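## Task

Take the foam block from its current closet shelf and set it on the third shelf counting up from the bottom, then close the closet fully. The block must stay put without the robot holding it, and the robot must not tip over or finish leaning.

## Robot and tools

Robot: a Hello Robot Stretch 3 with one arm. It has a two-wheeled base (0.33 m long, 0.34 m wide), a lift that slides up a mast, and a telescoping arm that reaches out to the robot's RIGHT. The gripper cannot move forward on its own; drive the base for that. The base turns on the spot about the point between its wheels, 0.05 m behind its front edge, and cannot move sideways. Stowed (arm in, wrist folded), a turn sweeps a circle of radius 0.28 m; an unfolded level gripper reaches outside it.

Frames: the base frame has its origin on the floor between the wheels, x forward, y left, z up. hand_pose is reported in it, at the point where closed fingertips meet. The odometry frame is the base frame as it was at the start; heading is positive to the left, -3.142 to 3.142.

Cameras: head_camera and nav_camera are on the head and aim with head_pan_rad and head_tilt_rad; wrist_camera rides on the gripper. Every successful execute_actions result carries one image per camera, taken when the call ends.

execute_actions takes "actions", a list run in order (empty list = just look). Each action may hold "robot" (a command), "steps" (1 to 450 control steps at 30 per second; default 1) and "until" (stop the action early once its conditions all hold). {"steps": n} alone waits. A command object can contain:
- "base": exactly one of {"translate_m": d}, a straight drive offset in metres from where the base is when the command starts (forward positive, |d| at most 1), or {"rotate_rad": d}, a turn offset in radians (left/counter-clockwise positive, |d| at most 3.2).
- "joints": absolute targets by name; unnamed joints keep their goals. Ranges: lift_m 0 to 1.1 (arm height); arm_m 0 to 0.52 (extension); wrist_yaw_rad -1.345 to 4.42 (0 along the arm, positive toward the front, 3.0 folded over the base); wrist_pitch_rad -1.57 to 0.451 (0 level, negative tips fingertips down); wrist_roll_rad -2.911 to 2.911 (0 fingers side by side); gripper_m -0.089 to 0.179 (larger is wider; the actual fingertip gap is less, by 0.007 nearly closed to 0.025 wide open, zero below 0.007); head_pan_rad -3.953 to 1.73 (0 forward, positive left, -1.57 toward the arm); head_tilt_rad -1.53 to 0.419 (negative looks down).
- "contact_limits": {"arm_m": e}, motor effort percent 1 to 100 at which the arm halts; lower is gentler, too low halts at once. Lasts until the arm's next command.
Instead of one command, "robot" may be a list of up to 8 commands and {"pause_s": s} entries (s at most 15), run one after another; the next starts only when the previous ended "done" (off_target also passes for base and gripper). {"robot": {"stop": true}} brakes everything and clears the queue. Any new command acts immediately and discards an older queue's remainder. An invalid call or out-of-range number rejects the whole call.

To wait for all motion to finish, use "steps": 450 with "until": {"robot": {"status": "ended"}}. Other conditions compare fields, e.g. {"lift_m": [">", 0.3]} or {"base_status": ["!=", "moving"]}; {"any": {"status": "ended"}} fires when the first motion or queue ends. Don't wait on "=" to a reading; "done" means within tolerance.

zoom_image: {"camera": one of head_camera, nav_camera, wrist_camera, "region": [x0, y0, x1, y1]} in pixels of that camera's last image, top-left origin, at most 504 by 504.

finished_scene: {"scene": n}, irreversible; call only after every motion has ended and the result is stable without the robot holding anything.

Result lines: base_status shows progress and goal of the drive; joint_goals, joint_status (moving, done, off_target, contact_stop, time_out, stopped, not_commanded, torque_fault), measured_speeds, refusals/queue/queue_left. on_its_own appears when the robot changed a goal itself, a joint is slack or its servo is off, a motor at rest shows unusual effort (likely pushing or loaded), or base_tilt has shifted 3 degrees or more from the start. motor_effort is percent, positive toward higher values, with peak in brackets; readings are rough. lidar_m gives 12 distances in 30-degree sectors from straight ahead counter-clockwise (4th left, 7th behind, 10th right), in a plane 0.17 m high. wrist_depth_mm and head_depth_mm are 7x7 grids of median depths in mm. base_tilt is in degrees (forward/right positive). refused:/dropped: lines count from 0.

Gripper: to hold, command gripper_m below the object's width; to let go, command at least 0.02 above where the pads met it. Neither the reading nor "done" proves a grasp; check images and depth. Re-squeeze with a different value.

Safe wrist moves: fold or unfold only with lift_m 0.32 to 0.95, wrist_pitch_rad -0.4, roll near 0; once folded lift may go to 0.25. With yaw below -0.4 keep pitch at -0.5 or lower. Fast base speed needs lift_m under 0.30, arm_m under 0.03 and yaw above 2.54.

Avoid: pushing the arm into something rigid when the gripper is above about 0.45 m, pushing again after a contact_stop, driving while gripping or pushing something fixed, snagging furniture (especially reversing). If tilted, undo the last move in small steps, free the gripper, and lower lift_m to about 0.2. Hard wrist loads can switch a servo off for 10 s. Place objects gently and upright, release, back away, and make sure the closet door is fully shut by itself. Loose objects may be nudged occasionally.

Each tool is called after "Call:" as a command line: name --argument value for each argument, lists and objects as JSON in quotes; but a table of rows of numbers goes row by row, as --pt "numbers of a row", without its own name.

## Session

Call:
execute_actions --actions '[]'

Scene clock: 0.00 s.
robot.base_odometry: x=+0.000 y=+0.000 heading=+0.000 (m, m, rad; robot's odometry frame)
robot.turned_by_wheels: +0.000 (rad since the last result)
robot.turned_by_imu: +0.000 (rad since the last result)
robot.base_tilt: forward=+0.7 right=-1.2 (deg)
robot.lidar_m: 2.65 2.48 2.52 2.14 2.00 1.80 1.35 1.25 1.29 1.65 2.01 2.09
robot.head_depth_mm: 1898 2851 3369 3295 3248 3190 2436 / 1914 2877 3446 3495 3524 3395 2408 / 1943 2897 3233 3177 3308 3233 2382 / 1967 2900 2984 3030 2971 2981 2382 / 1976 2763 2763 2776 2799 2797 2327 / 1990 2607 2578 2612 2627 2674 2298 / 2007 2433 2440 2430 2452 2488 2278
robot.base_status: not_commanded
robot.joint_positions: lift_m=+0.598 arm_m=+0.002 wrist_yaw_rad=+2.803 wrist_pitch_rad=-0.548 wrist_roll_rad=-0.015 gripper_m=+0.037 head_pan_rad=-0.020 head_tilt_rad=+0.010
robot.joint_goals: lift_m=+0.598 arm_m=+0.002 wrist_yaw_rad=+2.803 wrist_pitch_rad=-0.548 wrist_roll_rad=-0.015 gripper_m=+0.037 head_pan_rad=-0.020 head_tilt_rad=+0.010
robot.joint_status: lift_m=not_commanded arm_m=not_commanded wrist_yaw_rad=not_commanded wrist_pitch_rad=not_commanded wrist_roll_rad=not_commanded gripper_m=not_commanded head_pan_rad=not_commanded head_tilt_rad=not_commanded
robot.measured_speeds: translate_m=+0.000 rotate_rad=+0.000 lift_m=+0.000 arm_m=+0.000 wrist_yaw_rad=+0.000 wrist_pitch_rad=+0.000 wrist_roll_rad=+0.000 head_pan_rad=+0.000 head_tilt_rad=+0.000
robot: refusals=0 queue=idle queue_left=0
robot.motor_effort: left_wheel=+0 right_wheel=+0 lift_m=+25 arm_m=+0 wrist_yaw_rad=+0 wrist_pitch_rad=+6 wrist_roll_rad=+0 gripper_m=+0 head_pan_rad=-1 head_tilt_rad=+2 (%)
robot.hand_pose: x=+0.0472 y=+0.0473 z=+0.5825 quat_wxyz=(+0.303, +0.698, +0.076, +0.644) (m; robot's base frame)
robot.wrist_depth_mm: - - - - - - - / - - - - - - - / - - - - - - - / - - - - - - - / 913 - 941 935 954 929 943 / 780 785 - 819 818 798 799 / 697 698 702 700 683 699 700
pictures: head_camera (sideways: a quarter turn clockwise sets it upright), nav_camera (sideways: a quarter turn counterclockwise sets it upright), wrist_camera
camera_calibration (this result's frames):
head_camera: T_world_to_cam=[[0.0449278, -0.0324366, -0.998463, 1.31277], [0.00667634, 0.99946, -0.0321686, 0.0519885], [0.998968, -0.00522082, 0.0451201, -0.106373], [0, 0, 0, 1]] pos_world=[0.0469364, -0.00993415, 1.31722]
nav_camera: T_world_to_cam=[[-0.0355041, -0.0435903, 0.998418, -1.25732], [0.0124058, -0.998991, -0.0431741, 0.105617], [0.999293, 0.0108533, 0.036009, -0.0974416], [0, 0, 0, 1]] pos_world=[0.0514225, 0.0517614, 1.2634]
wrist_camera: T_world_to_cam=[[0.95288, -0.303137, 0.0113055, -0.0308874], [-0.184416, -0.608479, -0.771844, 0.521534], [0.240854, 0.73339, -0.635711, 0.492505], [0, 0, 0, 1]] pos_world=[0.00698968, -0.0532186, 0.715983]
Images, in order (width x height): head_camera 896x504, nav_camera 672x504, wrist_camera 644x364.

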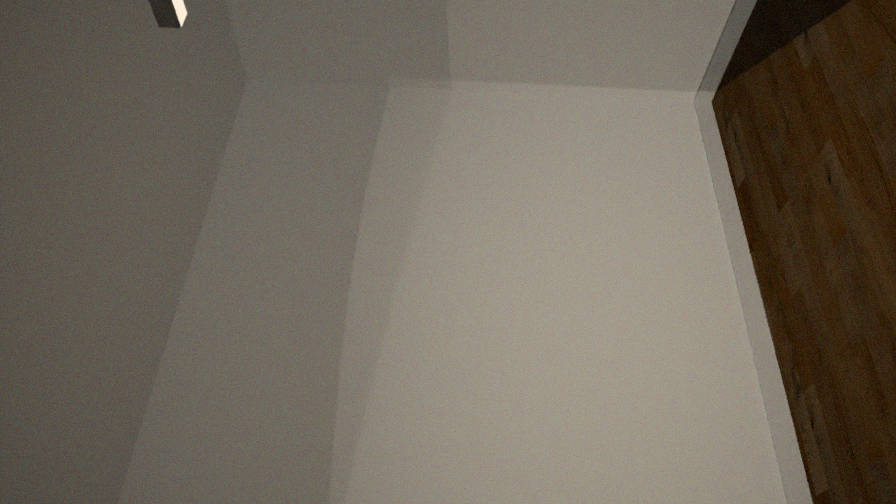

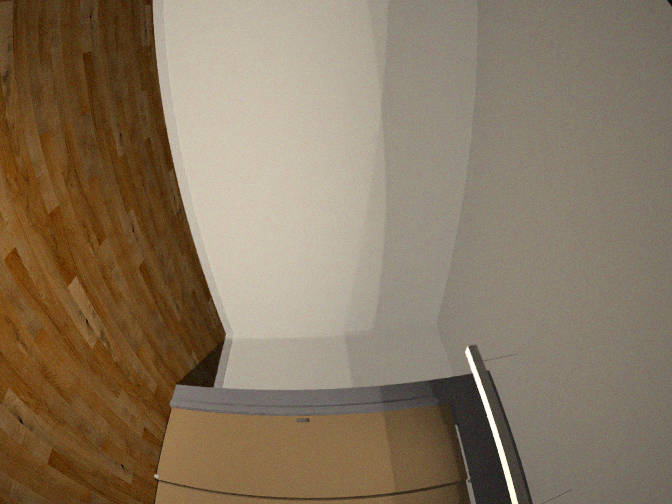

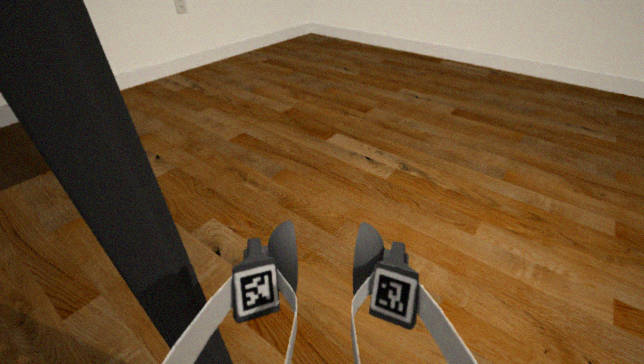

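Call:
execute_actions --actions '[{"robot":{"joints":{"head_pan_rad":-0.9,"head_tilt_rad":-0.25}},"steps":300,"until":{"robot":{"status":"ended"}}}]'

Scene clock: 1.43 s.
robot.base_odometry: x=+0.000 y=+0.000 heading=+0.000 (m, m, rad; robot's odometry frame)
robot.turned_by_wheels: +0.000 (rad since the last result)
robot.turned_by_imu: +0.000 (rad since the last result)
robot.base_tilt: forward=+0.7 right=-1.2 (deg)
robot.lidar_m: 2.66 2.48 2.52 2.14 2.00 1.79 1.34 1.25 1.29 1.65 2.01 2.10
robot.head_depth_mm: 2374 2501 2600 2753 2826 2192 1655 / 1766 1843 1925 2009 2139 2158 1656 / 1832 1910 1997 2094 2153 2176 1633 / 1856 1941 2008 2131 2227 2131 1644 / 1874 1970 2062 2144 2225 2109 1635 / 1843 1936 2032 2124 2223 2103 1625 / 1864 1941 2045 2142 2275 2083 1614
robot.base_status: not_commanded
robot.joint_positions: lift_m=+0.598 arm_m=+0.002 wrist_yaw_rad=+2.803 wrist_pitch_rad=-0.548 wrist_roll_rad=-0.015 gripper_m=+0.037 head_pan_rad=-0.893 head_tilt_rad=-0.246
robot.joint_goals: lift_m=+0.598 arm_m=+0.002 wrist_yaw_rad=+2.803 wrist_pitch_rad=-0.548 wrist_roll_rad=-0.015 gripper_m=+0.037 head_pan_rad=-0.900 head_tilt_rad=-0.250
robot.joint_status: lift_m=not_commanded arm_m=not_commanded wrist_yaw_rad=not_commanded wrist_pitch_rad=not_commanded wrist_roll_rad=not_commanded gripper_m=not_commanded head_pan_rad=done head_tilt_rad=done
robot.measured_speeds: translate_m=+0.000 rotate_rad=+0.000 lift_m=+0.000 arm_m=+0.000 wrist_yaw_rad=+0.000 wrist_pitch_rad=+0.000 wrist_roll_rad=+0.000 head_pan_rad=+0.000 head_tilt_rad=+0.000
robot: refusals=0 queue=done queue_left=0
robot.motor_effort: left_wheel=+0(0) right_wheel=+0(0) lift_m=+25(25) arm_m=+0(0) wrist_yaw_rad=+0(0) wrist_pitch_rad=+5(5) wrist_roll_rad=+0(0) gripper_m=-1(0) head_pan_rad=-4(33) head_tilt_rad=-1(15) (%)
robot.hand_pose: x=+0.0472 y=+0.0473 z=+0.5825 quat_wxyz=(+0.303, +0.698, +0.076, +0.644) (m; robot's base frame)
robot.wrist_depth_mm: - - - - - - - / - - - - - - - / - - - - - - - / - - - - - - - / 935 - 941 972 927 936 931 / 785 796 - 805 810 811 799 / 689 704 706 710 690 697 717
pictures: head_camera (sideways: a quarter turn clockwise sets it upright), nav_camera (sideways: a quarter turn counterclockwise sets it upright), wrist_camera
camera_calibration (this result's frames):
head_camera: T_world_to_cam=[[-0.155937, 0.143311, -0.977315, 1.28613], [0.765394, 0.642959, -0.0278416, 0.0417171], [0.624384, -0.752373, -0.209951, 0.227959], [0, 0, 0, 1]] pos_world=[0.0262913, -0.039629, 1.30597]
nav_camera: T_world_to_cam=[[0.103494, -0.199085, 0.974502, -1.2267], [-0.765166, -0.641898, -0.0498738, 0.119067], [0.63546, -0.740494, -0.218766, 0.236436], [0, 0, 0, 1]] pos_world=[0.0678168, 0.00729101, 1.25308]
wrist_camera: T_world_to_cam=[[0.95288, -0.303137, 0.0113056, -0.0308875], [-0.184416, -0.608479, -0.771844, 0.521534], [0.240854, 0.73339, -0.635711, 0.492505], [0, 0, 0, 1]] pos_world=[0.00698968, -0.0532186, 0.715983]
Images, in order (width x height): head_camera 896x504, nav_camera 672x504, wrist_camera 644x364.

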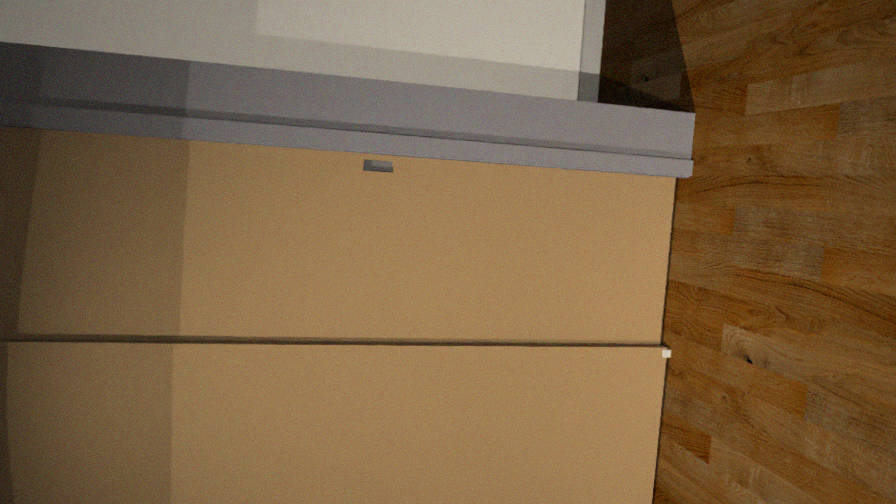

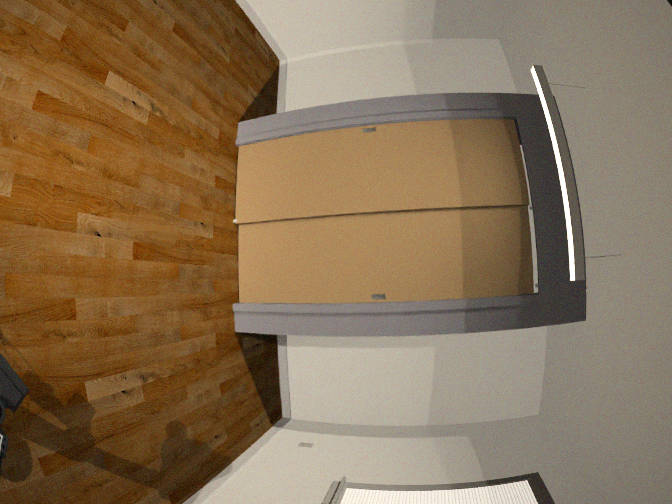

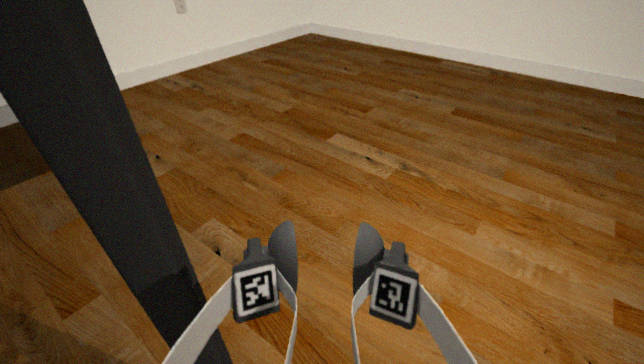

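Call:
execute_actions --actions '[{"robot":[{"joints":{"wrist_yaw_rad":3.0,"wrist_pitch_rad":-0.4,"wrist_roll_rad":0,"gripper_m":-0.01}},{"joints":{"lift_m":0.27},"base":{"rotate_rad":-0.438}},{"base":{"translate_m":1.0}},{"base":{"translate_m":1.0}},{"base":{"rotate_rad":1.05}},{"joints":{"lift_m":0.9,"head_pan_rad":-1.4,"head_tilt_rad":-0.4}}],"steps":450,"until":{"robot":{"status":"ended"}}},{"steps":450,"until":{"robot":{"status":"ended"}}}]'

Scene clock: 33.70 s.
robot.base_odometry: x=+1.811 y=-0.848 heading=+0.136 (m, m, rad; robot's odometry frame)
robot.turned_by_wheels: +0.136 (rad since the last result)
robot.turned_by_imu: +0.138 (rad since the last result)
robot.base_tilt: forward=+1.3 right=-1.1 (deg)
robot.lidar_m: 0.43 1.51 1.58 2.22 3.32 3.04 2.30 1.09 0.42 0.32 0.31 0.30
robot.head_depth_mm: - - - - - 284 296 / - - - - - 289 304 / - - - - 285 297 313 / - - - 283 291 305 323 / - - - 286 299 315 340 / - - - - 290 295 312 / - - - - 284 296 314
robot.base_status: moving (rotate_rad +0.5736 of +1.0500)
robot.joint_positions: lift_m=+0.270 arm_m=+0.002 wrist_yaw_rad=+2.998 wrist_pitch_rad=-0.422 wrist_roll_rad=-0.005 gripper_m=-0.010 head_pan_rad=-0.893 head_tilt_rad=-0.247
robot.joint_goals: lift_m=+0.270 arm_m=+0.002 wrist_yaw_rad=+3.000 wrist_pitch_rad=-0.400 wrist_roll_rad=+0.000 gripper_m=-0.010 head_pan_rad=-0.900 head_tilt_rad=-0.250
robot.joint_status: lift_m=done arm_m=not_commanded wrist_yaw_rad=done wrist_pitch_rad=done wrist_roll_rad=done gripper_m=done head_pan_rad=done head_tilt_rad=done
robot.measured_speeds: translate_m=+0.000 rotate_rad=+1.378 lift_m=+0.000 arm_m=+0.000 wrist_yaw_rad=+0.000 wrist_pitch_rad=+0.000 wrist_roll_rad=+0.000 head_pan_rad=+0.000 head_tilt_rad=+0.000
robot: refusals=0 queue=running queue_left=1
robot.motor_effort: left_wheel=-1(15) right_wheel=+5(11) lift_m=+21(23) arm_m=+1(0) wrist_yaw_rad=+1(3) wrist_pitch_rad=+10(11) wrist_roll_rad=+2(3) gripper_m=-5(87) head_pan_rad=-3(4) head_tilt_rad=+0(1) (%)
robot.hand_pose: x=+0.0108 y=+0.0745 z=+0.2820 quat_wxyz=(+0.197, +0.698, +0.099, +0.681) (m; robot's base frame)
robot.wrist_depth_mm: - - - - - - - / - - - - - - - / - - - - - - - / 773 783 766 770 757 767 772 / 610 605 624 644 606 609 599 / 500 504 - - 496 494 496 / 432 - - - 421 422 421
pictures: head_camera (sideways: a quarter turn clockwise sets it upright), nav_camera (sideways: a quarter turn counterclockwise sets it upright), wrist_camera
camera_calibration (this result's frames):
head_camera: T_world_to_cam=[[-0.156421, 0.144073, -0.977126, 1.28588], [0.765686, 0.642612, -0.027823, 0.041691], [0.623905, -0.752524, -0.210833, 0.229109], [0, 0, 0, 1]] pos_world=[0.0262746, -0.0396416, 1.30593]
nav_camera: T_world_to_cam=[[0.10395, -0.19982, 0.974303, -1.22644], [-0.765502, -0.641497, -0.0498918, 0.119093], [0.634982, -0.740644, -0.219646, 0.237584], [0, 0, 0, 1]] pos_world=[0.0677927, 0.00729576, 1.25305]
wrist_camera: T_world_to_cam=[[0.992914, -0.118701, 0.00562402, 0.0028856], [-0.0586005, -0.530257, -0.84581, 0.313101], [0.103381, 0.839487, -0.533455, 0.255098], [0, 0, 0, 1]] pos_world=[-0.0108895, -0.0477849, 0.400892]
Images, in order (width x height): head_camera 896x504, nav_camera 672x504, wrist_camera 644x364.

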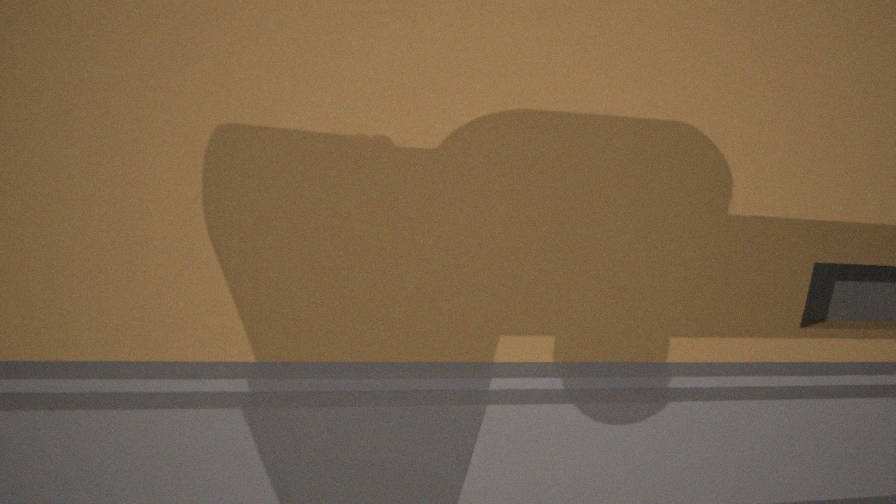

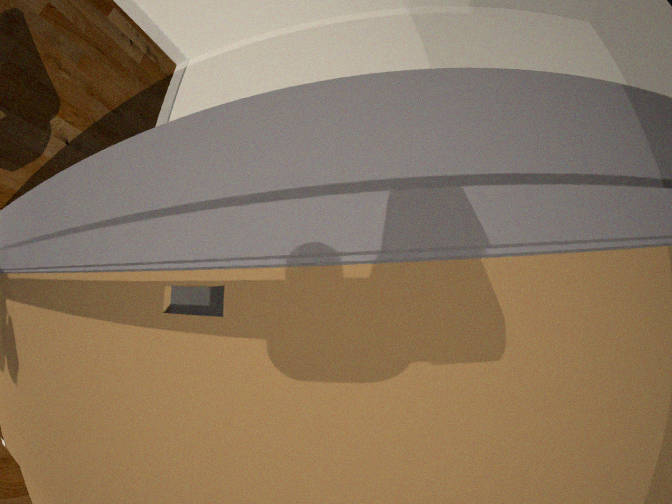

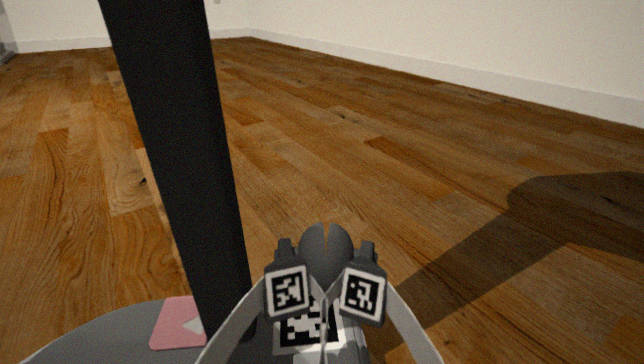

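Call:
execute_actions --actions '[{"steps":450,"until":{"robot":{"status":"ended"}}}]'

Scene clock: 41.37 s.
robot.base_odometry: x=+1.811 y=-0.848 heading=+0.612 (m, m, rad; robot's odometry frame)
robot.turned_by_wheels: +0.476 (rad since the last result)
robot.turned_by_imu: +0.469 (rad since the last result)
robot.base_tilt: forward=+0.8 right=-1.3 (deg)
robot.lidar_m: 1.51 1.56 2.12 3.30 3.20 2.34 1.21 0.44 0.32 0.31 0.30 0.41
robot.head_depth_mm: - - - - 294 318 348 / - - - 284 301 327 359 / - - - 288 309 337 371 / - - - 293 318 347 385 / - - 284 301 326 367 395 / - - - 293 309 336 371 / - - - 286 306 340 385
robot.base_status: done (rotate_rad +1.0499 of +1.0500)
robot.joint_positions: lift_m=+0.900 arm_m=+0.002 wrist_yaw_rad=+2.998 wrist_pitch_rad=-0.422 wrist_roll_rad=-0.004 gripper_m=-0.010 head_pan_rad=-1.393 head_tilt_rad=-0.395
robot.joint_goals: lift_m=+0.900 arm_m=+0.002 wrist_yaw_rad=+3.000 wrist_pitch_rad=-0.400 wrist_roll_rad=+0.000 gripper_m=-0.010 head_pan_rad=-1.400 head_tilt_rad=-0.400
robot.joint_status: lift_m=done arm_m=not_commanded wrist_yaw_rad=done wrist_pitch_rad=done wrist_roll_rad=done gripper_m=done head_pan_rad=done head_tilt_rad=done
robot.measured_speeds: translate_m=+0.000 rotate_rad=+0.000 lift_m=+0.000 arm_m=+0.000 wrist_yaw_rad=+0.000 wrist_pitch_rad=+0.000 wrist_roll_rad=+0.000 head_pan_rad=+0.000 head_tilt_rad=+0.000
robot: refusals=0 queue=done queue_left=0
robot.motor_effort: left_wheel=-3(5) right_wheel=+3(4) lift_m=+30(29) arm_m=+1(0) wrist_yaw_rad=+2(2) wrist_pitch_rad=+10(10) wrist_roll_rad=+2(2) gripper_m=-5(5) head_pan_rad=-3(25) head_tilt_rad=-1(14) (%)
robot.hand_pose: x=+0.0108 y=+0.0745 z=+0.9116 quat_wxyz=(+0.197, +0.698, +0.099, +0.681) (m; robot's base frame)
robot.wrist_depth_mm: - - - - - - - / - - - - - - - / - - - - - - - / - - - - - - - / - - - - - - - / - - - - - - - / - - - - - - -
pictures: head_camera (sideways: a quarter turn clockwise sets it upright), nav_camera (sideways: a quarter turn counterclockwise sets it upright), wrist_camera
camera_calibration (this result's frames):
head_camera: T_world_to_cam=[[-0.0932661, 0.340519, -0.9356, 1.23125], [0.979295, 0.200952, -0.0244838, 0.0360357], [0.179674, -0.918512, -0.352211, 0.415823], [0, 0, 0, 1]] pos_world=[0.00483198, -0.0445671, 1.2993]
nav_camera: T_world_to_cam=[[0.0204053, -0.363786, 0.931259, -1.16971], [-0.980618, -0.188826, -0.0522761, 0.123499], [0.194864, -0.912143, -0.360588, 0.423705], [0, 0, 0, 1]] pos_world=[0.0624092, -0.0157254, 1.24854]
wrist_camera: T_world_to_cam=[[0.992912, -0.118717, 0.00559551, -0.000629173], [-0.058621, -0.530155, -0.845872, 0.845665], [0.103386, 0.839548, -0.533357, 0.590851], [0, 0, 0, 1]] pos_world=[-0.0108873, -0.0477886, 1.03046]
Images, in order (width x height): head_camera 896x504, nav_camera 672x504, wrist_camera 644x364.

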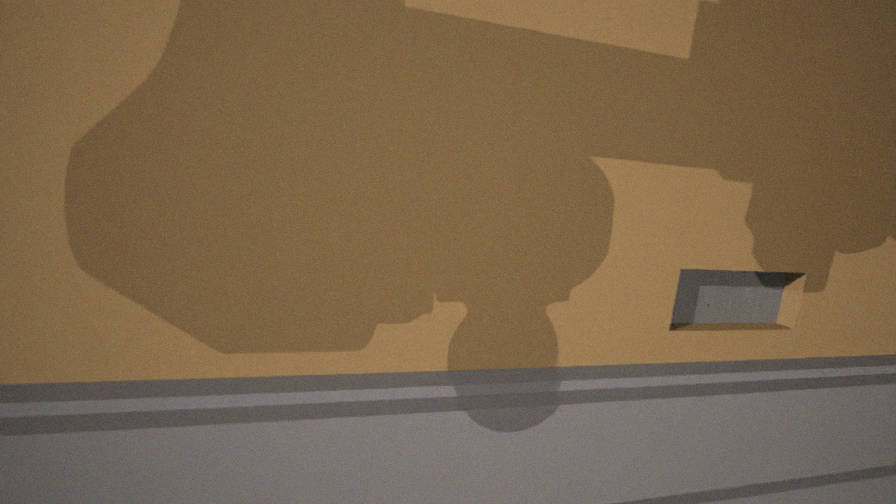

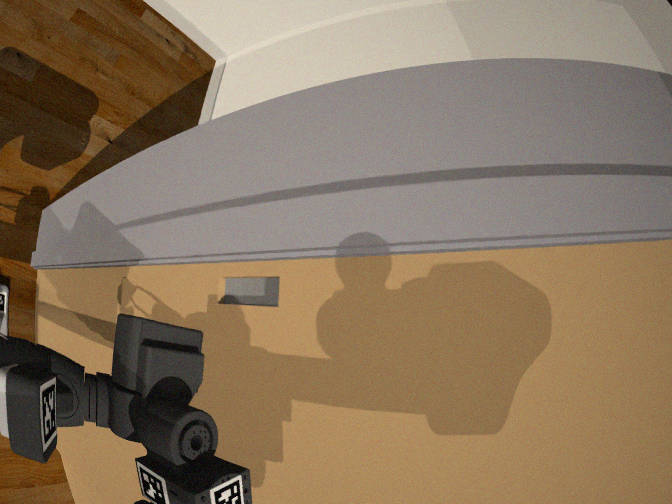

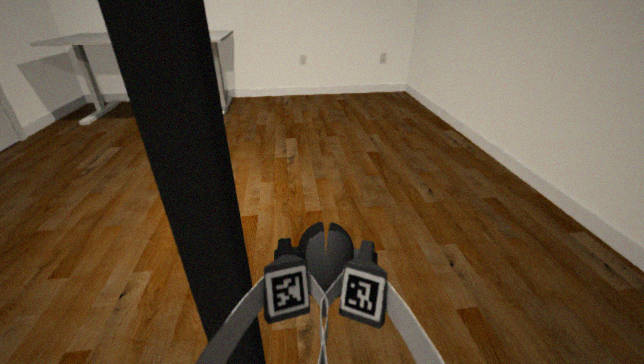

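Call:
execute_actions --actions '[{"robot":[{"joints":{"wrist_yaw_rad":1.57}},{"joints":{"wrist_pitch_rad":-1.4}},{"joints":{"wrist_yaw_rad":0,"lift_m":1.02},"base":{"rotate_rad":-0.22}},{"base":{"translate_m":-0.25}},{"base":{"rotate_rad":0.28}},{"base":{"translate_m":0.44}},{"joints":{"wrist_yaw_rad":-0.6,"head_pan_rad":-1.9,"head_tilt_rad":-0.6}},{"joints":{"wrist_pitch_rad":-0.5}}],"steps":450,"until":{"robot":{"status":"ended"}}},{"steps":450,"until":{"robot":{"status":"ended"}}}]'

Scene clock: 60.73 s.
robot.base_odometry: x=+1.925 y=-0.670 heading=+0.672 (m, m, rad; robot's odometry frame)
robot.turned_by_wheels: +0.060 (rad since the last result)
robot.turned_by_imu: +0.062 (rad since the last result)
robot.base_tilt: forward=+0.8 right=-1.2 (deg)
robot.lidar_m: 1.32 1.39 1.96 3.26 3.27 2.50 1.30 0.52 0.40 0.36 0.39 1.35
robot.head_depth_mm: 329 366 394 - - - - / 322 357 - - - - - / 316 349 - - - - - / 305 335 - - - - - / 285 305 339 - - - - / 286 306 342 - - - - / 286 305 337 367 431 483 607
robot.base_status: done (translate_m +0.4400 of +0.4400)
robot.joint_positions: lift_m=+1.020 arm_m=+0.002 wrist_yaw_rad=-0.597 wrist_pitch_rad=-0.523 wrist_roll_rad=-0.004 gripper_m=-0.010 head_pan_rad=-1.893 head_tilt_rad=-0.592
robot.joint_goals: lift_m=+1.020 arm_m=+0.002 wrist_yaw_rad=-0.600 wrist_pitch_rad=-0.500 wrist_roll_rad=+0.000 gripper_m=-0.010 head_pan_rad=-1.900 head_tilt_rad=-0.600
robot.joint_status: lift_m=done arm_m=not_commanded wrist_yaw_rad=done wrist_pitch_rad=done wrist_roll_rad=done gripper_m=done head_pan_rad=done head_tilt_rad=done
robot.measured_speeds: translate_m=+0.000 rotate_rad=+0.000 lift_m=+0.000 arm_m=+0.000 wrist_yaw_rad=+0.000 wrist_pitch_rad=+0.000 wrist_roll_rad=+0.000 head_pan_rad=+0.000 head_tilt_rad=+0.000
robot: refusals=0 queue=done queue_left=0
robot.motor_effort: left_wheel=-3(9) right_wheel=+2(6) lift_m=+30(29) arm_m=+0(0) wrist_yaw_rad=-3(4) wrist_pitch_rad=+10(12) wrist_roll_rad=+1(2) gripper_m=-5(6) head_pan_rad=-2(25) head_tilt_rad=-2(15) (%)
robot.hand_pose: x=-0.1396 y=-0.3207 z=+1.0097 quat_wxyz=(+0.600, -0.025, -0.705, -0.376) (m; robot's base frame)
robot.wrist_depth_mm: 90 98 137 158 186 228 291 / 96 104 149 173 209 262 355 / 103 113 163 193 237 309 442 / 110 122 183 218 277 372 760 / 120 134 201 237 327 482 - / 143 150 178 - 427 656 - / 160 175 224 349 528 - -
pictures: head_camera (sideways: a quarter turn clockwise sets it upright), nav_camera (sideways: a quarter turn counterclockwise sets it upright), wrist_camera
camera_calibration (this result's frames):
head_camera: T_world_to_cam=[[0.137224, 0.511028, -0.84854, 1.11627], [0.957164, -0.288908, -0.0192022, 0.029289], [-0.254963, -0.809557, -0.528783, 0.648239], [0, 0, 0, 1]] pos_world=[-0.0159373, -0.0371984, 1.29054]
nav_camera: T_world_to_cam=[[-0.211992, -0.495535, 0.842321, -1.05228], [-0.947828, 0.314231, -0.0536844, 0.125119], [-0.23808, -0.809756, -0.536296, 0.654982], [0, 0, 0, 1]] pos_world=[0.0514555, -0.0303807, 1.24434]
wrist_camera: T_world_to_cam=[[-0.8403, 0.542116, 0.00239266, 0.0604289], [0.332259, 0.51849, -0.787891, 1.04267], [-0.428369, -0.66127, -0.61581, 0.51816], [0, 0, 0, 1]] pos_world=[-0.0736931, -0.230729, 1.14045]
Images, in order (width x height): head_camera 896x504, nav_camera 672x504, wrist_camera 644x364.

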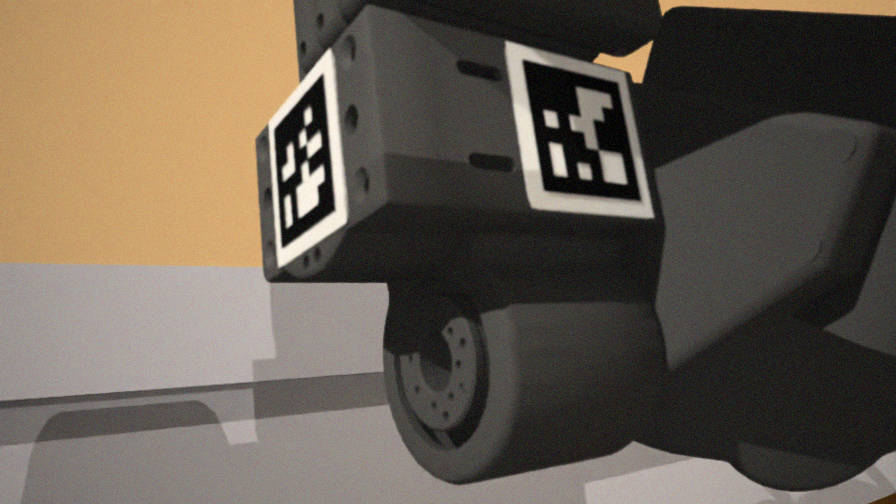

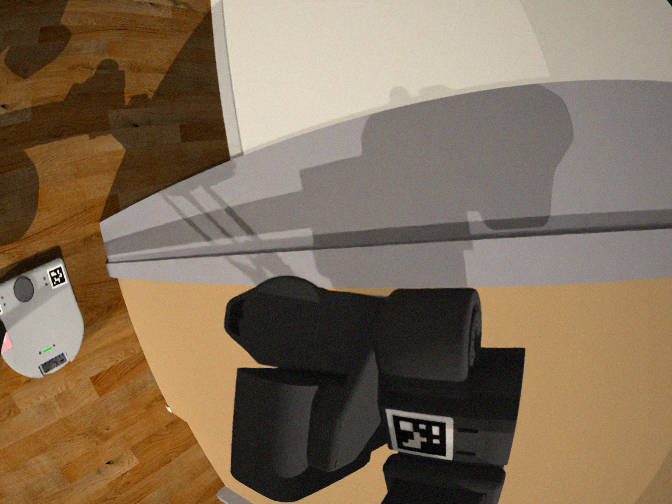

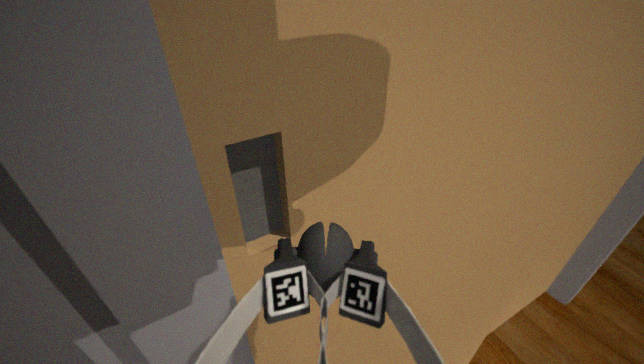

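Call:
execute_actions --actions '[{"robot":[{"base":{"translate_m":0.03},"joints":{"lift_m":1.03}},{"joints":{"arm_m":0.07},"contact_limits":{"arm_m":14}}],"steps":300,"until":{"robot":{"status":"ended"}}},{"robot":{"base":{"translate_m":-0.12}},"steps":300,"until":{"robot":{"status":"ended"}}}]'

Scene clock: 69.67 s.
robot.base_odometry: x=+1.854 y=-0.726 heading=+0.672 (m, m, rad; robot's odometry frame)
robot.turned_by_wheels: +0.000 (rad since the last result)
robot.turned_by_imu: -0.017 (rad since the last result)
robot.base_tilt: forward=+0.8 right=-1.3 (deg)
robot.lidar_m: 1.41 1.48 2.05 3.25 3.21 2.42 1.27 0.54 0.40 0.35 0.38 1.45
robot.head_depth_mm: 334 360 - - 562 670 843 / 326 351 - 471 540 641 795 / 318 341 - 440 - 625 753 / 913 - - - - 643 747 / 921 800 - - - 1418 1241 / 905 747 - - - 582 623 / 885 392 324 355 - 481 576
robot.base_status: done (translate_m -0.1200 of -0.1200)
robot.joint_positions: lift_m=+1.030 arm_m=+0.069 wrist_yaw_rad=-0.701 wrist_pitch_rad=-0.552 wrist_roll_rad=-0.002 gripper_m=-0.010 head_pan_rad=-1.893 head_tilt_rad=-0.593
robot.joint_goals: lift_m=+1.030 arm_m=+0.070 wrist_yaw_rad=-0.692 wrist_pitch_rad=-0.500 wrist_roll_rad=+0.000 gripper_m=-0.010 head_pan_rad=-1.900 head_tilt_rad=-0.600
robot.joint_status: lift_m=done arm_m=done wrist_yaw_rad=done wrist_pitch_rad=done wrist_roll_rad=done gripper_m=done head_pan_rad=done head_tilt_rad=done
robot.measured_speeds: translate_m=+0.000 rotate_rad=+0.000 lift_m=+0.000 arm_m=+0.000 wrist_yaw_rad=+0.000 wrist_pitch_rad=+0.000 wrist_roll_rad=+0.000 head_pan_rad=+0.000 head_tilt_rad=+0.000
robot: refusals=0 queue=done queue_left=0
robot.on_its_own: wrist_yaw_rad is held at -0.692, not at your -0.600, by its stall guard, which is not easing now
robot.motor_effort: left_wheel=-2(16) right_wheel=-2(19) lift_m=+23(30) arm_m=+6(11) wrist_yaw_rad=+9(48) wrist_pitch_rad=+23(29) wrist_roll_rad=+1(2) gripper_m=-6(10) head_pan_rad=-3(2) head_tilt_rad=-2(3) (%)
robot.contact_limits: arm_m 14 (drawing in: default 18, maximum 30; extending or still: default 25, maximum 41)
robot.hand_pose: x=-0.1541 y=-0.3711 z=+1.0139 quat_wxyz=(+0.573, -0.052, -0.704, -0.415) (m; robot's base frame)
robot.wrist_depth_mm: 573 616 89 107 134 179 272 / 612 679 97 118 152 213 357 / 616 628 110 132 176 263 765 / 500 499 126 158 207 342 922 / 413 862 149 179 260 490 - / 512 763 753 - 361 - - / 472 677 692 254 472 - -
pictures: head_camera (sideways: a quarter turn clockwise sets it upright), nav_camera (sideways: a quarter turn counterclockwise sets it upright), wrist_camera
camera_calibration (this result's frames):
head_camera: T_world_to_cam=[[0.137741, 0.511827, -0.847974, 1.11553], [0.957041, -0.289317, -0.0191713, 0.0292495], [-0.255146, -0.808906, -0.529691, 0.649421], [0, 0, 0, 1]] pos_world=[-0.0159502, -0.0371769, 1.2905]
nav_camera: T_world_to_cam=[[-0.212499, -0.496294, 0.841746, -1.05152], [-0.947668, 0.31471, -0.0536863, 0.12512], [-0.238261, -0.809104, -0.537198, 0.656157], [0, 0, 0, 1]] pos_world=[0.0514614, -0.0303426, 1.24432]
wrist_camera: T_world_to_cam=[[-0.778842, 0.62722, -0.0000130183, 0.11908], [0.4007, 0.497548, -0.76934, 1.06088], [-0.482539, -0.5992, -0.638839, 0.519222], [0, 0, 0, 1]] pos_world=[-0.0818069, -0.291412, 1.14788]
Images, in order (width x height): head_camera 896x504, nav_camera 672x504, wrist_camera 644x364.

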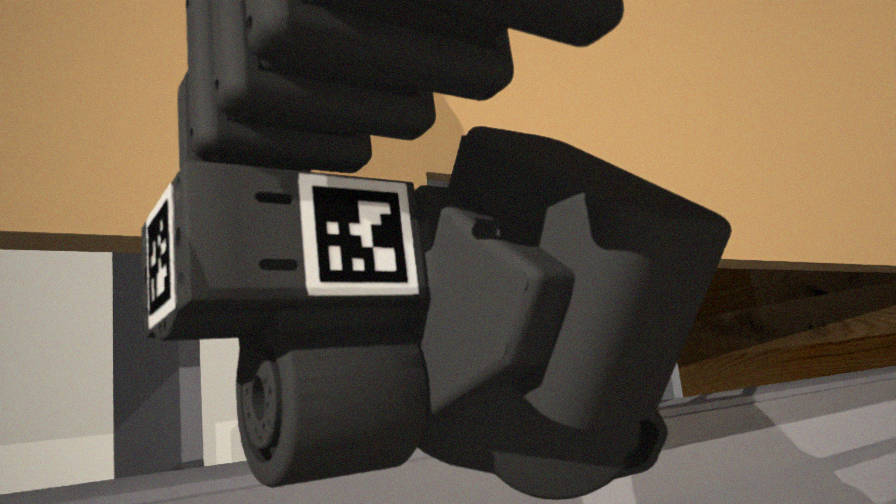

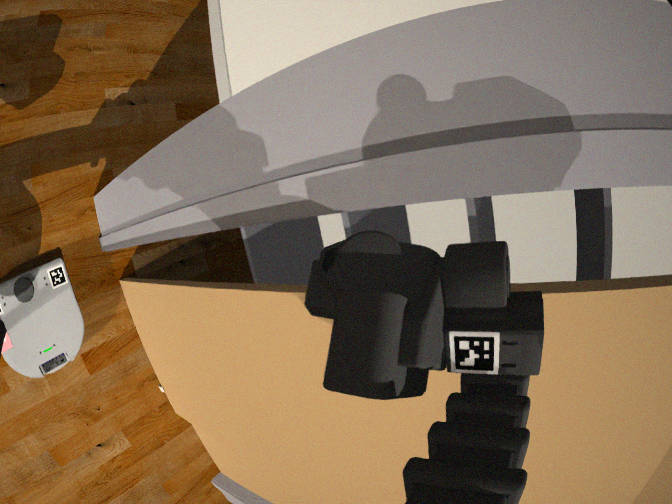

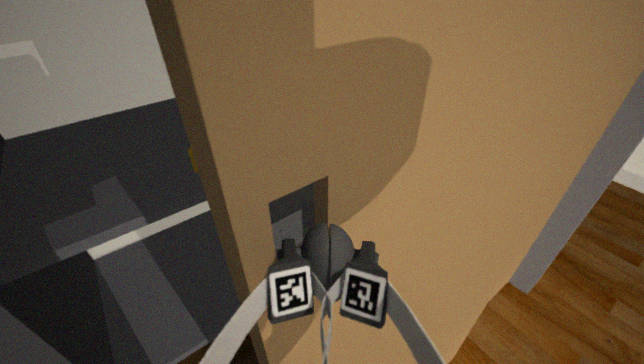

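Opening. Continue.

Call:
execute_actions --actions '[{"robot":{"base":{"translate_m":-0.3}},"steps":300,"until":{"robot":{"status":"ended"}}}]'

Scene clock: 74.07 s.
robot.base_odometry: x=+1.619 y=-0.912 heading=+0.672 (m, m, rad; robot's odometry frame)
robot.turned_by_wheels: +0.000 (rad since the last result)
robot.turned_by_imu: -0.002 (rad since the last result)
robot.base_tilt: forward=+0.7 right=-1.2 (deg)
robot.lidar_m: 1.71 1.78 2.48 3.19 2.82 2.12 2.05 0.53 0.40 1.09 0.47 0.50
robot.head_depth_mm: 328 353 - - 552 661 831 / 319 344 - 460 529 629 776 / 312 334 - 429 - 607 736 / 928 - - - - 632 761 / 923 803 - - - 1407 1248 / 905 746 - - - 1398 1244 / 884 781 1034 778 - 1356 1246
robot.base_status: done (translate_m -0.3000 of -0.3000)
robot.joint_positions: lift_m=+1.030 arm_m=+0.069 wrist_yaw_rad=-0.745 wrist_pitch_rad=-0.554 wrist_roll_rad=-0.002 gripper_m=-0.010 head_pan_rad=-1.893 head_tilt_rad=-0.593
robot.joint_goals: lift_m=+1.030 arm_m=+0.070 wrist_yaw_rad=-0.737 wrist_pitch_rad=-0.500 wrist_roll_rad=+0.000 gripper_m=-0.010 head_pan_rad=-1.900 head_tilt_rad=-0.600
robot.joint_status: lift_m=done arm_m=done wrist_yaw_rad=done wrist_pitch_rad=done wrist_roll_rad=done gripper_m=done head_pan_rad=done head_tilt_rad=done
robot.measured_speeds: translate_m=+0.000 rotate_rad=+0.000 lift_m=+0.000 arm_m=+0.000 wrist_yaw_rad=+0.000 wrist_pitch_rad=+0.000 wrist_roll_rad=+0.000 head_pan_rad=+0.000 head_tilt_rad=+0.000
robot: refusals=0 queue=done queue_left=0
robot.on_its_own: wrist_yaw_rad is held at -0.737, not at your -0.600, by its stall guard, which is not easing now
robot.motor_effort: left_wheel=-2(9) right_wheel=-1(13) lift_m=+23(23) arm_m=+7(7) wrist_yaw_rad=+8(28) wrist_pitch_rad=+25(25) wrist_roll_rad=+1(1) gripper_m=-7(8) head_pan_rad=-2(2) head_tilt_rad=-3(2) (%)
robot.contact_limits: arm_m 14 (drawing in: default 18, maximum 30; extending or still: default 25, maximum 41)
robot.hand_pose: x=-0.1606 y=-0.3649 z=+1.0134 quat_wxyz=(+0.564, -0.067, -0.703, -0.428) (m; robot's base frame)
robot.wrist_depth_mm: 562 622 87 106 136 191 319 / 599 685 95 117 154 231 451 / 602 636 107 131 181 291 639 / 494 494 122 157 216 397 - / 406 836 146 176 272 612 - / 767 772 739 - 400 - - / 672 672 677 251 536 - -
pictures: head_camera (sideways: a quarter turn clockwise sets it upright), nav_camera (sideways: a quarter turn counterclockwise sets it upright), wrist_camera
camera_calibration (this result's frames):
head_camera: T_world_to_cam=[[0.137741, 0.511827, -0.847974, 1.11553], [0.957041, -0.289317, -0.0191713, 0.0292495], [-0.255146, -0.808906, -0.529691, 0.649421], [0, 0, 0, 1]] pos_world=[-0.0159502, -0.0371769, 1.2905]
nav_camera: T_world_to_cam=[[-0.212499, -0.496294, 0.841746, -1.05152], [-0.947668, 0.31471, -0.0536863, 0.12512], [-0.238262, -0.809104, -0.537198, 0.656157], [0, 0, 0, 1]] pos_world=[0.0514614, -0.0303426, 1.24432]
wrist_camera: T_world_to_cam=[[-0.750787, 0.660544, 0.0000753293, 0.12672], [0.42308, 0.480969, -0.767901, 1.05613], [-0.507269, -0.576499, -0.640568, 0.525578], [0, 0, 0, 1]] pos_world=[-0.085078, -0.288673, 1.14766]
Images, in order (width x height): head_camera 896x504, nav_camera 672x504, wrist_camera 644x364.

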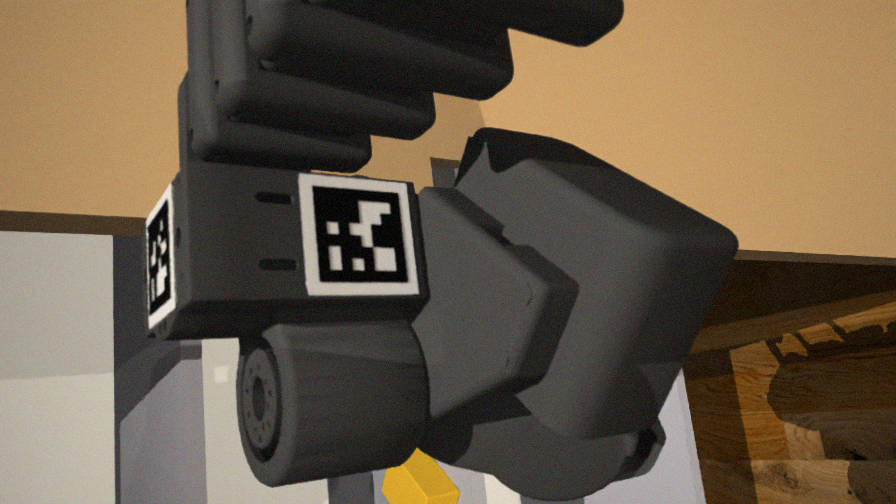

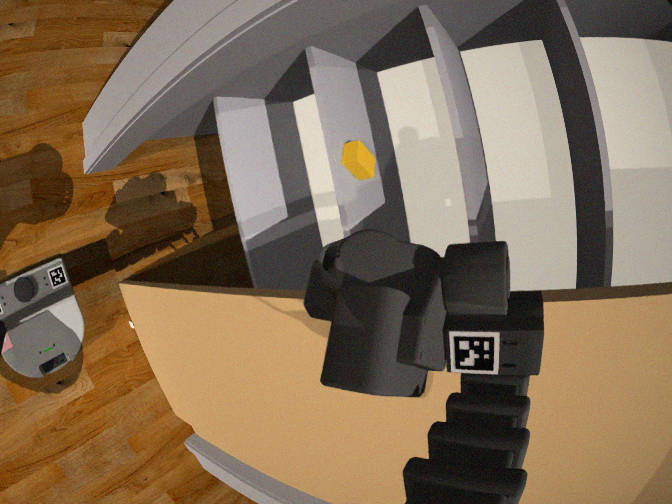

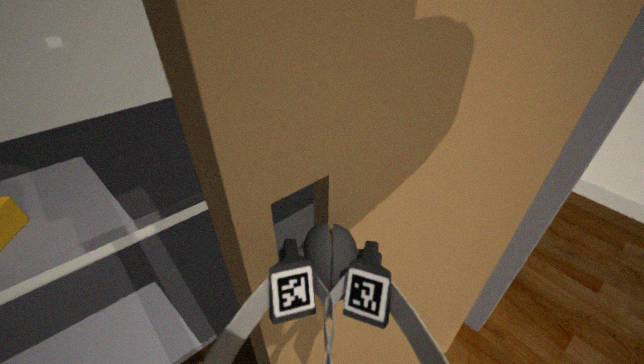

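Call:
execute_actions --actions '[{"robot":[{"base":{"translate_m":-0.1}},{"joints":{"arm_m":0}},{"joints":{"wrist_pitch_rad":-1.4,"wrist_yaw_rad":0}},{"base":{"translate_m":0.2},"joints":{"lift_m":0.8,"head_pan_rad":-1.55,"head_tilt_rad":-0.75}},{"joints":{"wrist_pitch_rad":-0.1,"gripper_m":0.13}}],"steps":450,"until":{"robot":{"status":"ended"}}},{"steps":300,"until":{"robot":{"status":"ended"}}}]'

Scene clock: 87.60 s.
robot.base_odometry: x=+1.698 y=-0.850 heading=+0.672 (m, m, rad; robot's odometry frame)
robot.turned_by_wheels: +0.000 (rad since the last result)
robot.turned_by_imu: +0.038 (rad since the last result)
robot.base_tilt: forward=+0.7 right=-1.2 (deg)
robot.lidar_m: 1.60 1.69 2.42 3.63 2.86 2.21 1.18 0.52 0.49 0.96 0.42 0.56
robot.head_depth_mm: 672 1021 837 1237 1111 1387 - / 731 1030 842 1232 1475 1387 - / 723 1036 810 1230 1095 - - / 716 1046 861 1224 1466 1345 1175 / 706 1061 890 1226 1471 1345 1164 / 742 885 853 1003 745 807 1032 / 628 462 481 505 584 748 1076
robot.base_status: done (translate_m +0.2000 of +0.2000)
robot.joint_positions: lift_m=+0.800 arm_m=+0.002 wrist_yaw_rad=-0.003 wrist_pitch_rad=-0.126 wrist_roll_rad=-0.004 gripper_m=+0.130 head_pan_rad=-1.557 head_tilt_rad=-0.740
robot.joint_goals: lift_m=+0.800 arm_m=+0.000 wrist_yaw_rad=+0.000 wrist_pitch_rad=-0.100 wrist_roll_rad=+0.000 gripper_m=+0.130 head_pan_rad=-1.550 head_tilt_rad=-0.750
robot.joint_status: lift_m=done arm_m=done wrist_yaw_rad=done wrist_pitch_rad=done wrist_roll_rad=done gripper_m=done head_pan_rad=done head_tilt_rad=done
robot.measured_speeds: translate_m=+0.000 rotate_rad=+0.000 lift_m=+0.000 arm_m=+0.000 wrist_yaw_rad=+0.000 wrist_pitch_rad=+0.000 wrist_roll_rad=+0.000 head_pan_rad=+0.000 head_tilt_rad=+0.000
robot: refusals=0 queue=done queue_left=0
robot.motor_effort: left_wheel=-2(18) right_wheel=+1(19) lift_m=+20(23) arm_m=-2(8) wrist_yaw_rad=+3(28) wrist_pitch_rad=+12(32) wrist_roll_rad=+2(2) gripper_m=-1(88) head_pan_rad=+2(23) head_tilt_rad=-4(16) (%)
robot.hand_pose: x=-0.0222 y=-0.3986 z=+0.8829 quat_wxyz=(+0.707, +0.044, -0.704, -0.046) (m; robot's base frame)
robot.wrist_depth_mm: 223 439 630 641 636 635 616 / 225 447 789 811 800 779 746 / 226 446 793 834 824 806 765 / 228 455 590 515 512 516 532 / 229 440 918 921 907 855 850 / 230 281 806 866 895 888 863 / 231 488 653 677 697 649 701
pictures: head_camera (sideways: a quarter turn clockwise sets it upright), nav_camera (sideways: a quarter turn counterclockwise sets it upright), wrist_camera
camera_calibration (this result's frames):
head_camera: T_world_to_cam=[[-0.0404154, 0.647129, -0.761308, 1.00364], [0.998876, 0.0450486, -0.0147348, 0.0232152], [0.0247605, -0.761048, -0.648223, 0.801916], [0, 0, 0, 1]] pos_world=[-0.0024827, -0.0402305, 1.28424]
nav_camera: T_world_to_cam=[[-0.0352965, -0.656116, 0.753835, -0.938001], [-0.998546, -0.00760443, -0.0533731, 0.125013], [0.0407514, -0.754622, -0.654893, 0.807566], [0, 0, 0, 1]] pos_world=[0.0588133, -0.00507914, 1.24264]
wrist_camera: T_world_to_cam=[[-0.999753, -0.018921, 0.0116408, -0.0337028], [-0.0162167, 0.263446, -0.964538, 0.99065], [0.0151833, -0.964489, -0.263687, 0.0169386], [0, 0, 0, 1]] pos_world=[-0.0178866, -0.245283, 0.960379]
Images, in order (width x height): head_camera 896x504, nav_camera 672x504, wrist_camera 644x364.

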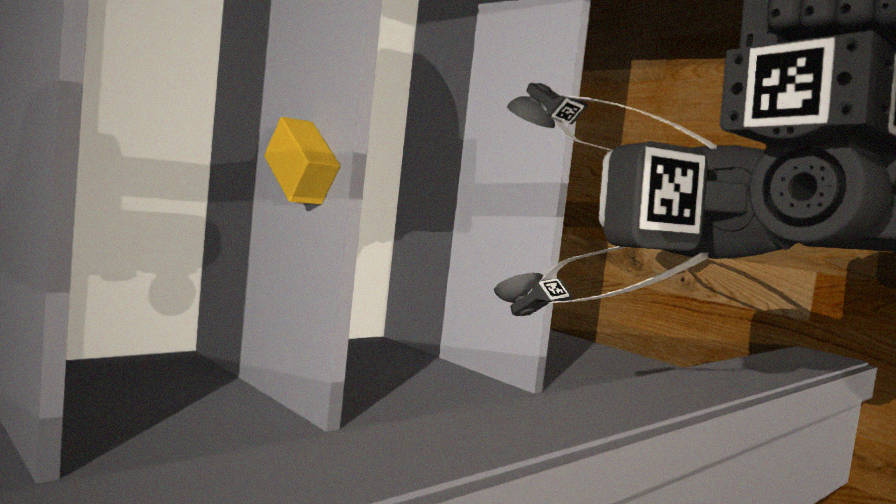

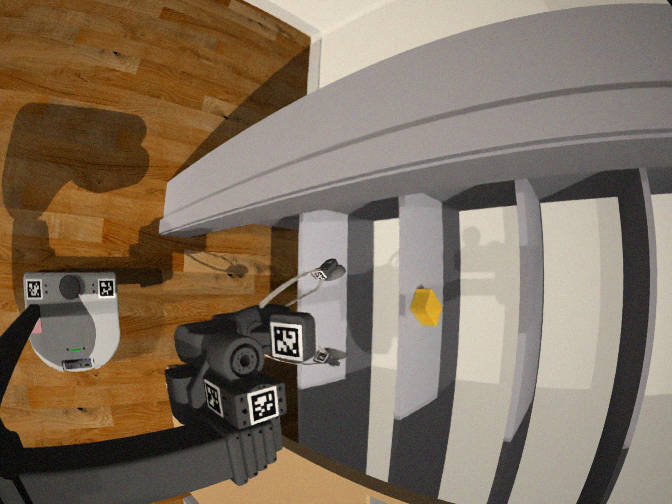

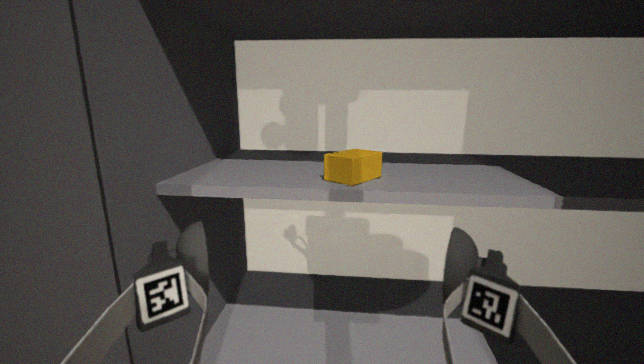

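Call:
execute_actions --actions '[{"robot":[{"joints":{"lift_m":0.77,"wrist_pitch_rad":0.02}},{"joints":{"arm_m":0.17},"base":{"translate_m":0.03}}],"steps":450,"until":{"robot":{"status":"ended"}}}]'

Scene clock: 92.57 s.
robot.base_odometry: x=+1.721 y=-0.832 heading=+0.672 (m, m, rad; robot's odometry frame)
robot.turned_by_wheels: +0.000 (rad since the last result)
robot.turned_by_imu: +0.001 (rad since the last result)
robot.base_tilt: forward=+0.7 right=-1.3 (deg)
robot.lidar_m: 1.57 1.66 2.38 3.23 2.90 2.23 1.19 0.52 0.51 0.88 0.40 1.61
robot.head_depth_mm: 671 1018 839 1237 - - - / 727 1025 813 1233 - 1335 1179 / 721 1037 835 1303 - 1327 1176 / 714 1048 877 1230 1502 1352 1173 / 706 1041 889 1185 1422 1319 1129 / 701 789 816 586 629 742 1027 / 372 390 420 473 569 763 1107
robot.base_status: done (translate_m +0.0300 of +0.0300)
robot.joint_positions: lift_m=+0.770 arm_m=+0.170 wrist_yaw_rad=-0.002 wrist_pitch_rad=-0.005 wrist_roll_rad=-0.004 gripper_m=+0.130 head_pan_rad=-1.557 head_tilt_rad=-0.740
robot.joint_goals: lift_m=+0.770 arm_m=+0.170 wrist_yaw_rad=+0.000 wrist_pitch_rad=+0.020 wrist_roll_rad=+0.000 gripper_m=+0.130 head_pan_rad=-1.550 head_tilt_rad=-0.750
robot.joint_status: lift_m=done arm_m=done wrist_yaw_rad=done wrist_pitch_rad=done wrist_roll_rad=done gripper_m=done head_pan_rad=done head_tilt_rad=done
robot.measured_speeds: translate_m=+0.000 rotate_rad=+0.000 lift_m=+0.000 arm_m=+0.000 wrist_yaw_rad=+0.000 wrist_pitch_rad=+0.000 wrist_roll_rad=+0.000 head_pan_rad=+0.000 head_tilt_rad=+0.000
robot: refusals=0 queue=done queue_left=0
robot.motor_effort: left_wheel=-2(5) right_wheel=+1(6) lift_m=+20(21) arm_m=+3(4) wrist_yaw_rad=+1(3) wrist_pitch_rad=+11(13) wrist_roll_rad=+2(1) gripper_m=+1(1) head_pan_rad=+3(3) head_tilt_rad=-4(3) (%)
robot.hand_pose: x=-0.0219 y=-0.5708 z=+0.8835 quat_wxyz=(+0.709, +0.002, -0.706, -0.003) (m; robot's base frame)
robot.wrist_depth_mm: 281 388 474 479 472 461 454 / 285 386 649 671 664 645 619 / 284 391 679 682 673 641 649 / 286 392 625 697 684 658 643 / 289 355 360 352 331 370 372 / 288 350 721 725 696 487 665 / 286 426 702 742 724 726 687
pictures: head_camera (sideways: a quarter turn clockwise sets it upright), nav_camera (sideways: a quarter turn counterclockwise sets it upright), wrist_camera
camera_calibration (this result's frames):
head_camera: T_world_to_cam=[[-0.0404715, 0.647386, -0.761087, 1.00335], [0.998872, 0.0451347, -0.0147241, 0.0232013], [0.0248193, -0.760824, -0.648483, 0.802255], [0, 0, 0, 1]] pos_world=[-0.00247952, -0.0402252, 1.28422]
nav_camera: T_world_to_cam=[[-0.0352396, -0.656376, 0.75361, -0.937709], [-0.998545, -0.00766725, -0.0533711, 0.12501], [0.0408096, -0.754395, -0.655151, 0.807902], [0, 0, 0, 1]] pos_world=[0.0588135, -0.0050546, 1.24264]
wrist_camera: T_world_to_cam=[[-0.999725, -0.0186539, 0.0141936, -0.0387533], [-0.0167561, 0.145313, -0.989244, 0.991044], [0.0163908, -0.98921, -0.145585, -0.267361], [0, 0, 0, 1]] pos_world=[-0.0177544, -0.40921, 0.942011]
Images, in order (width x height): head_camera 896x504, nav_camera 672x504, wrist_camera 644x364.

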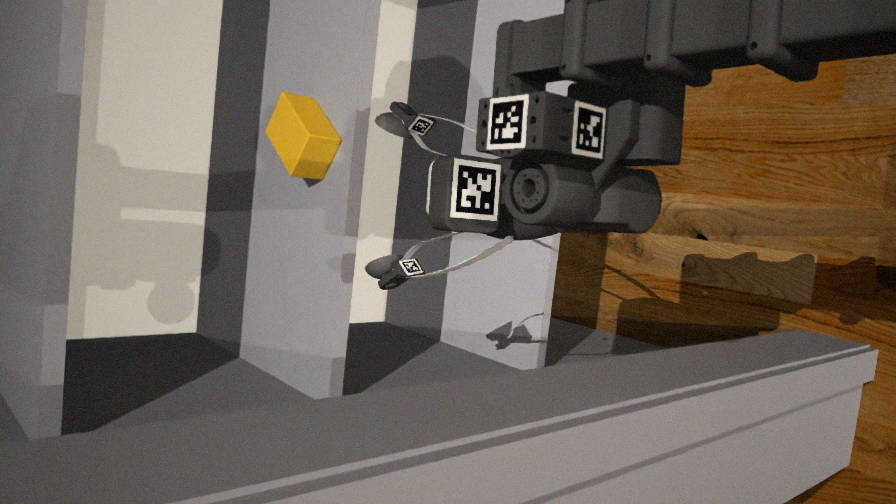

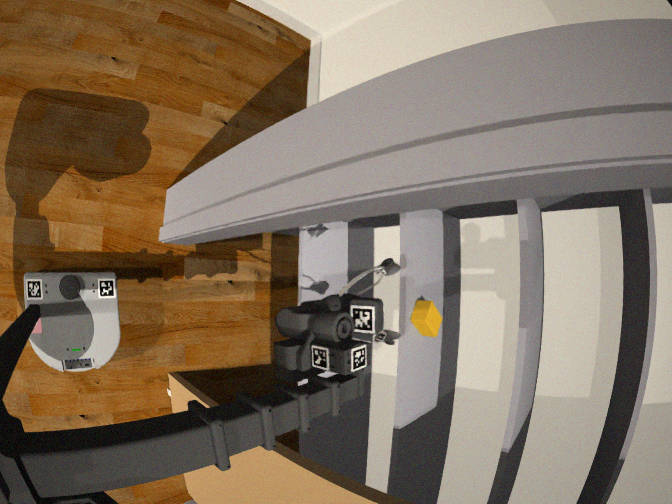

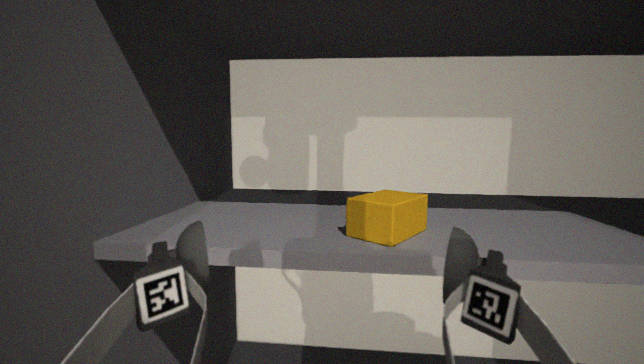

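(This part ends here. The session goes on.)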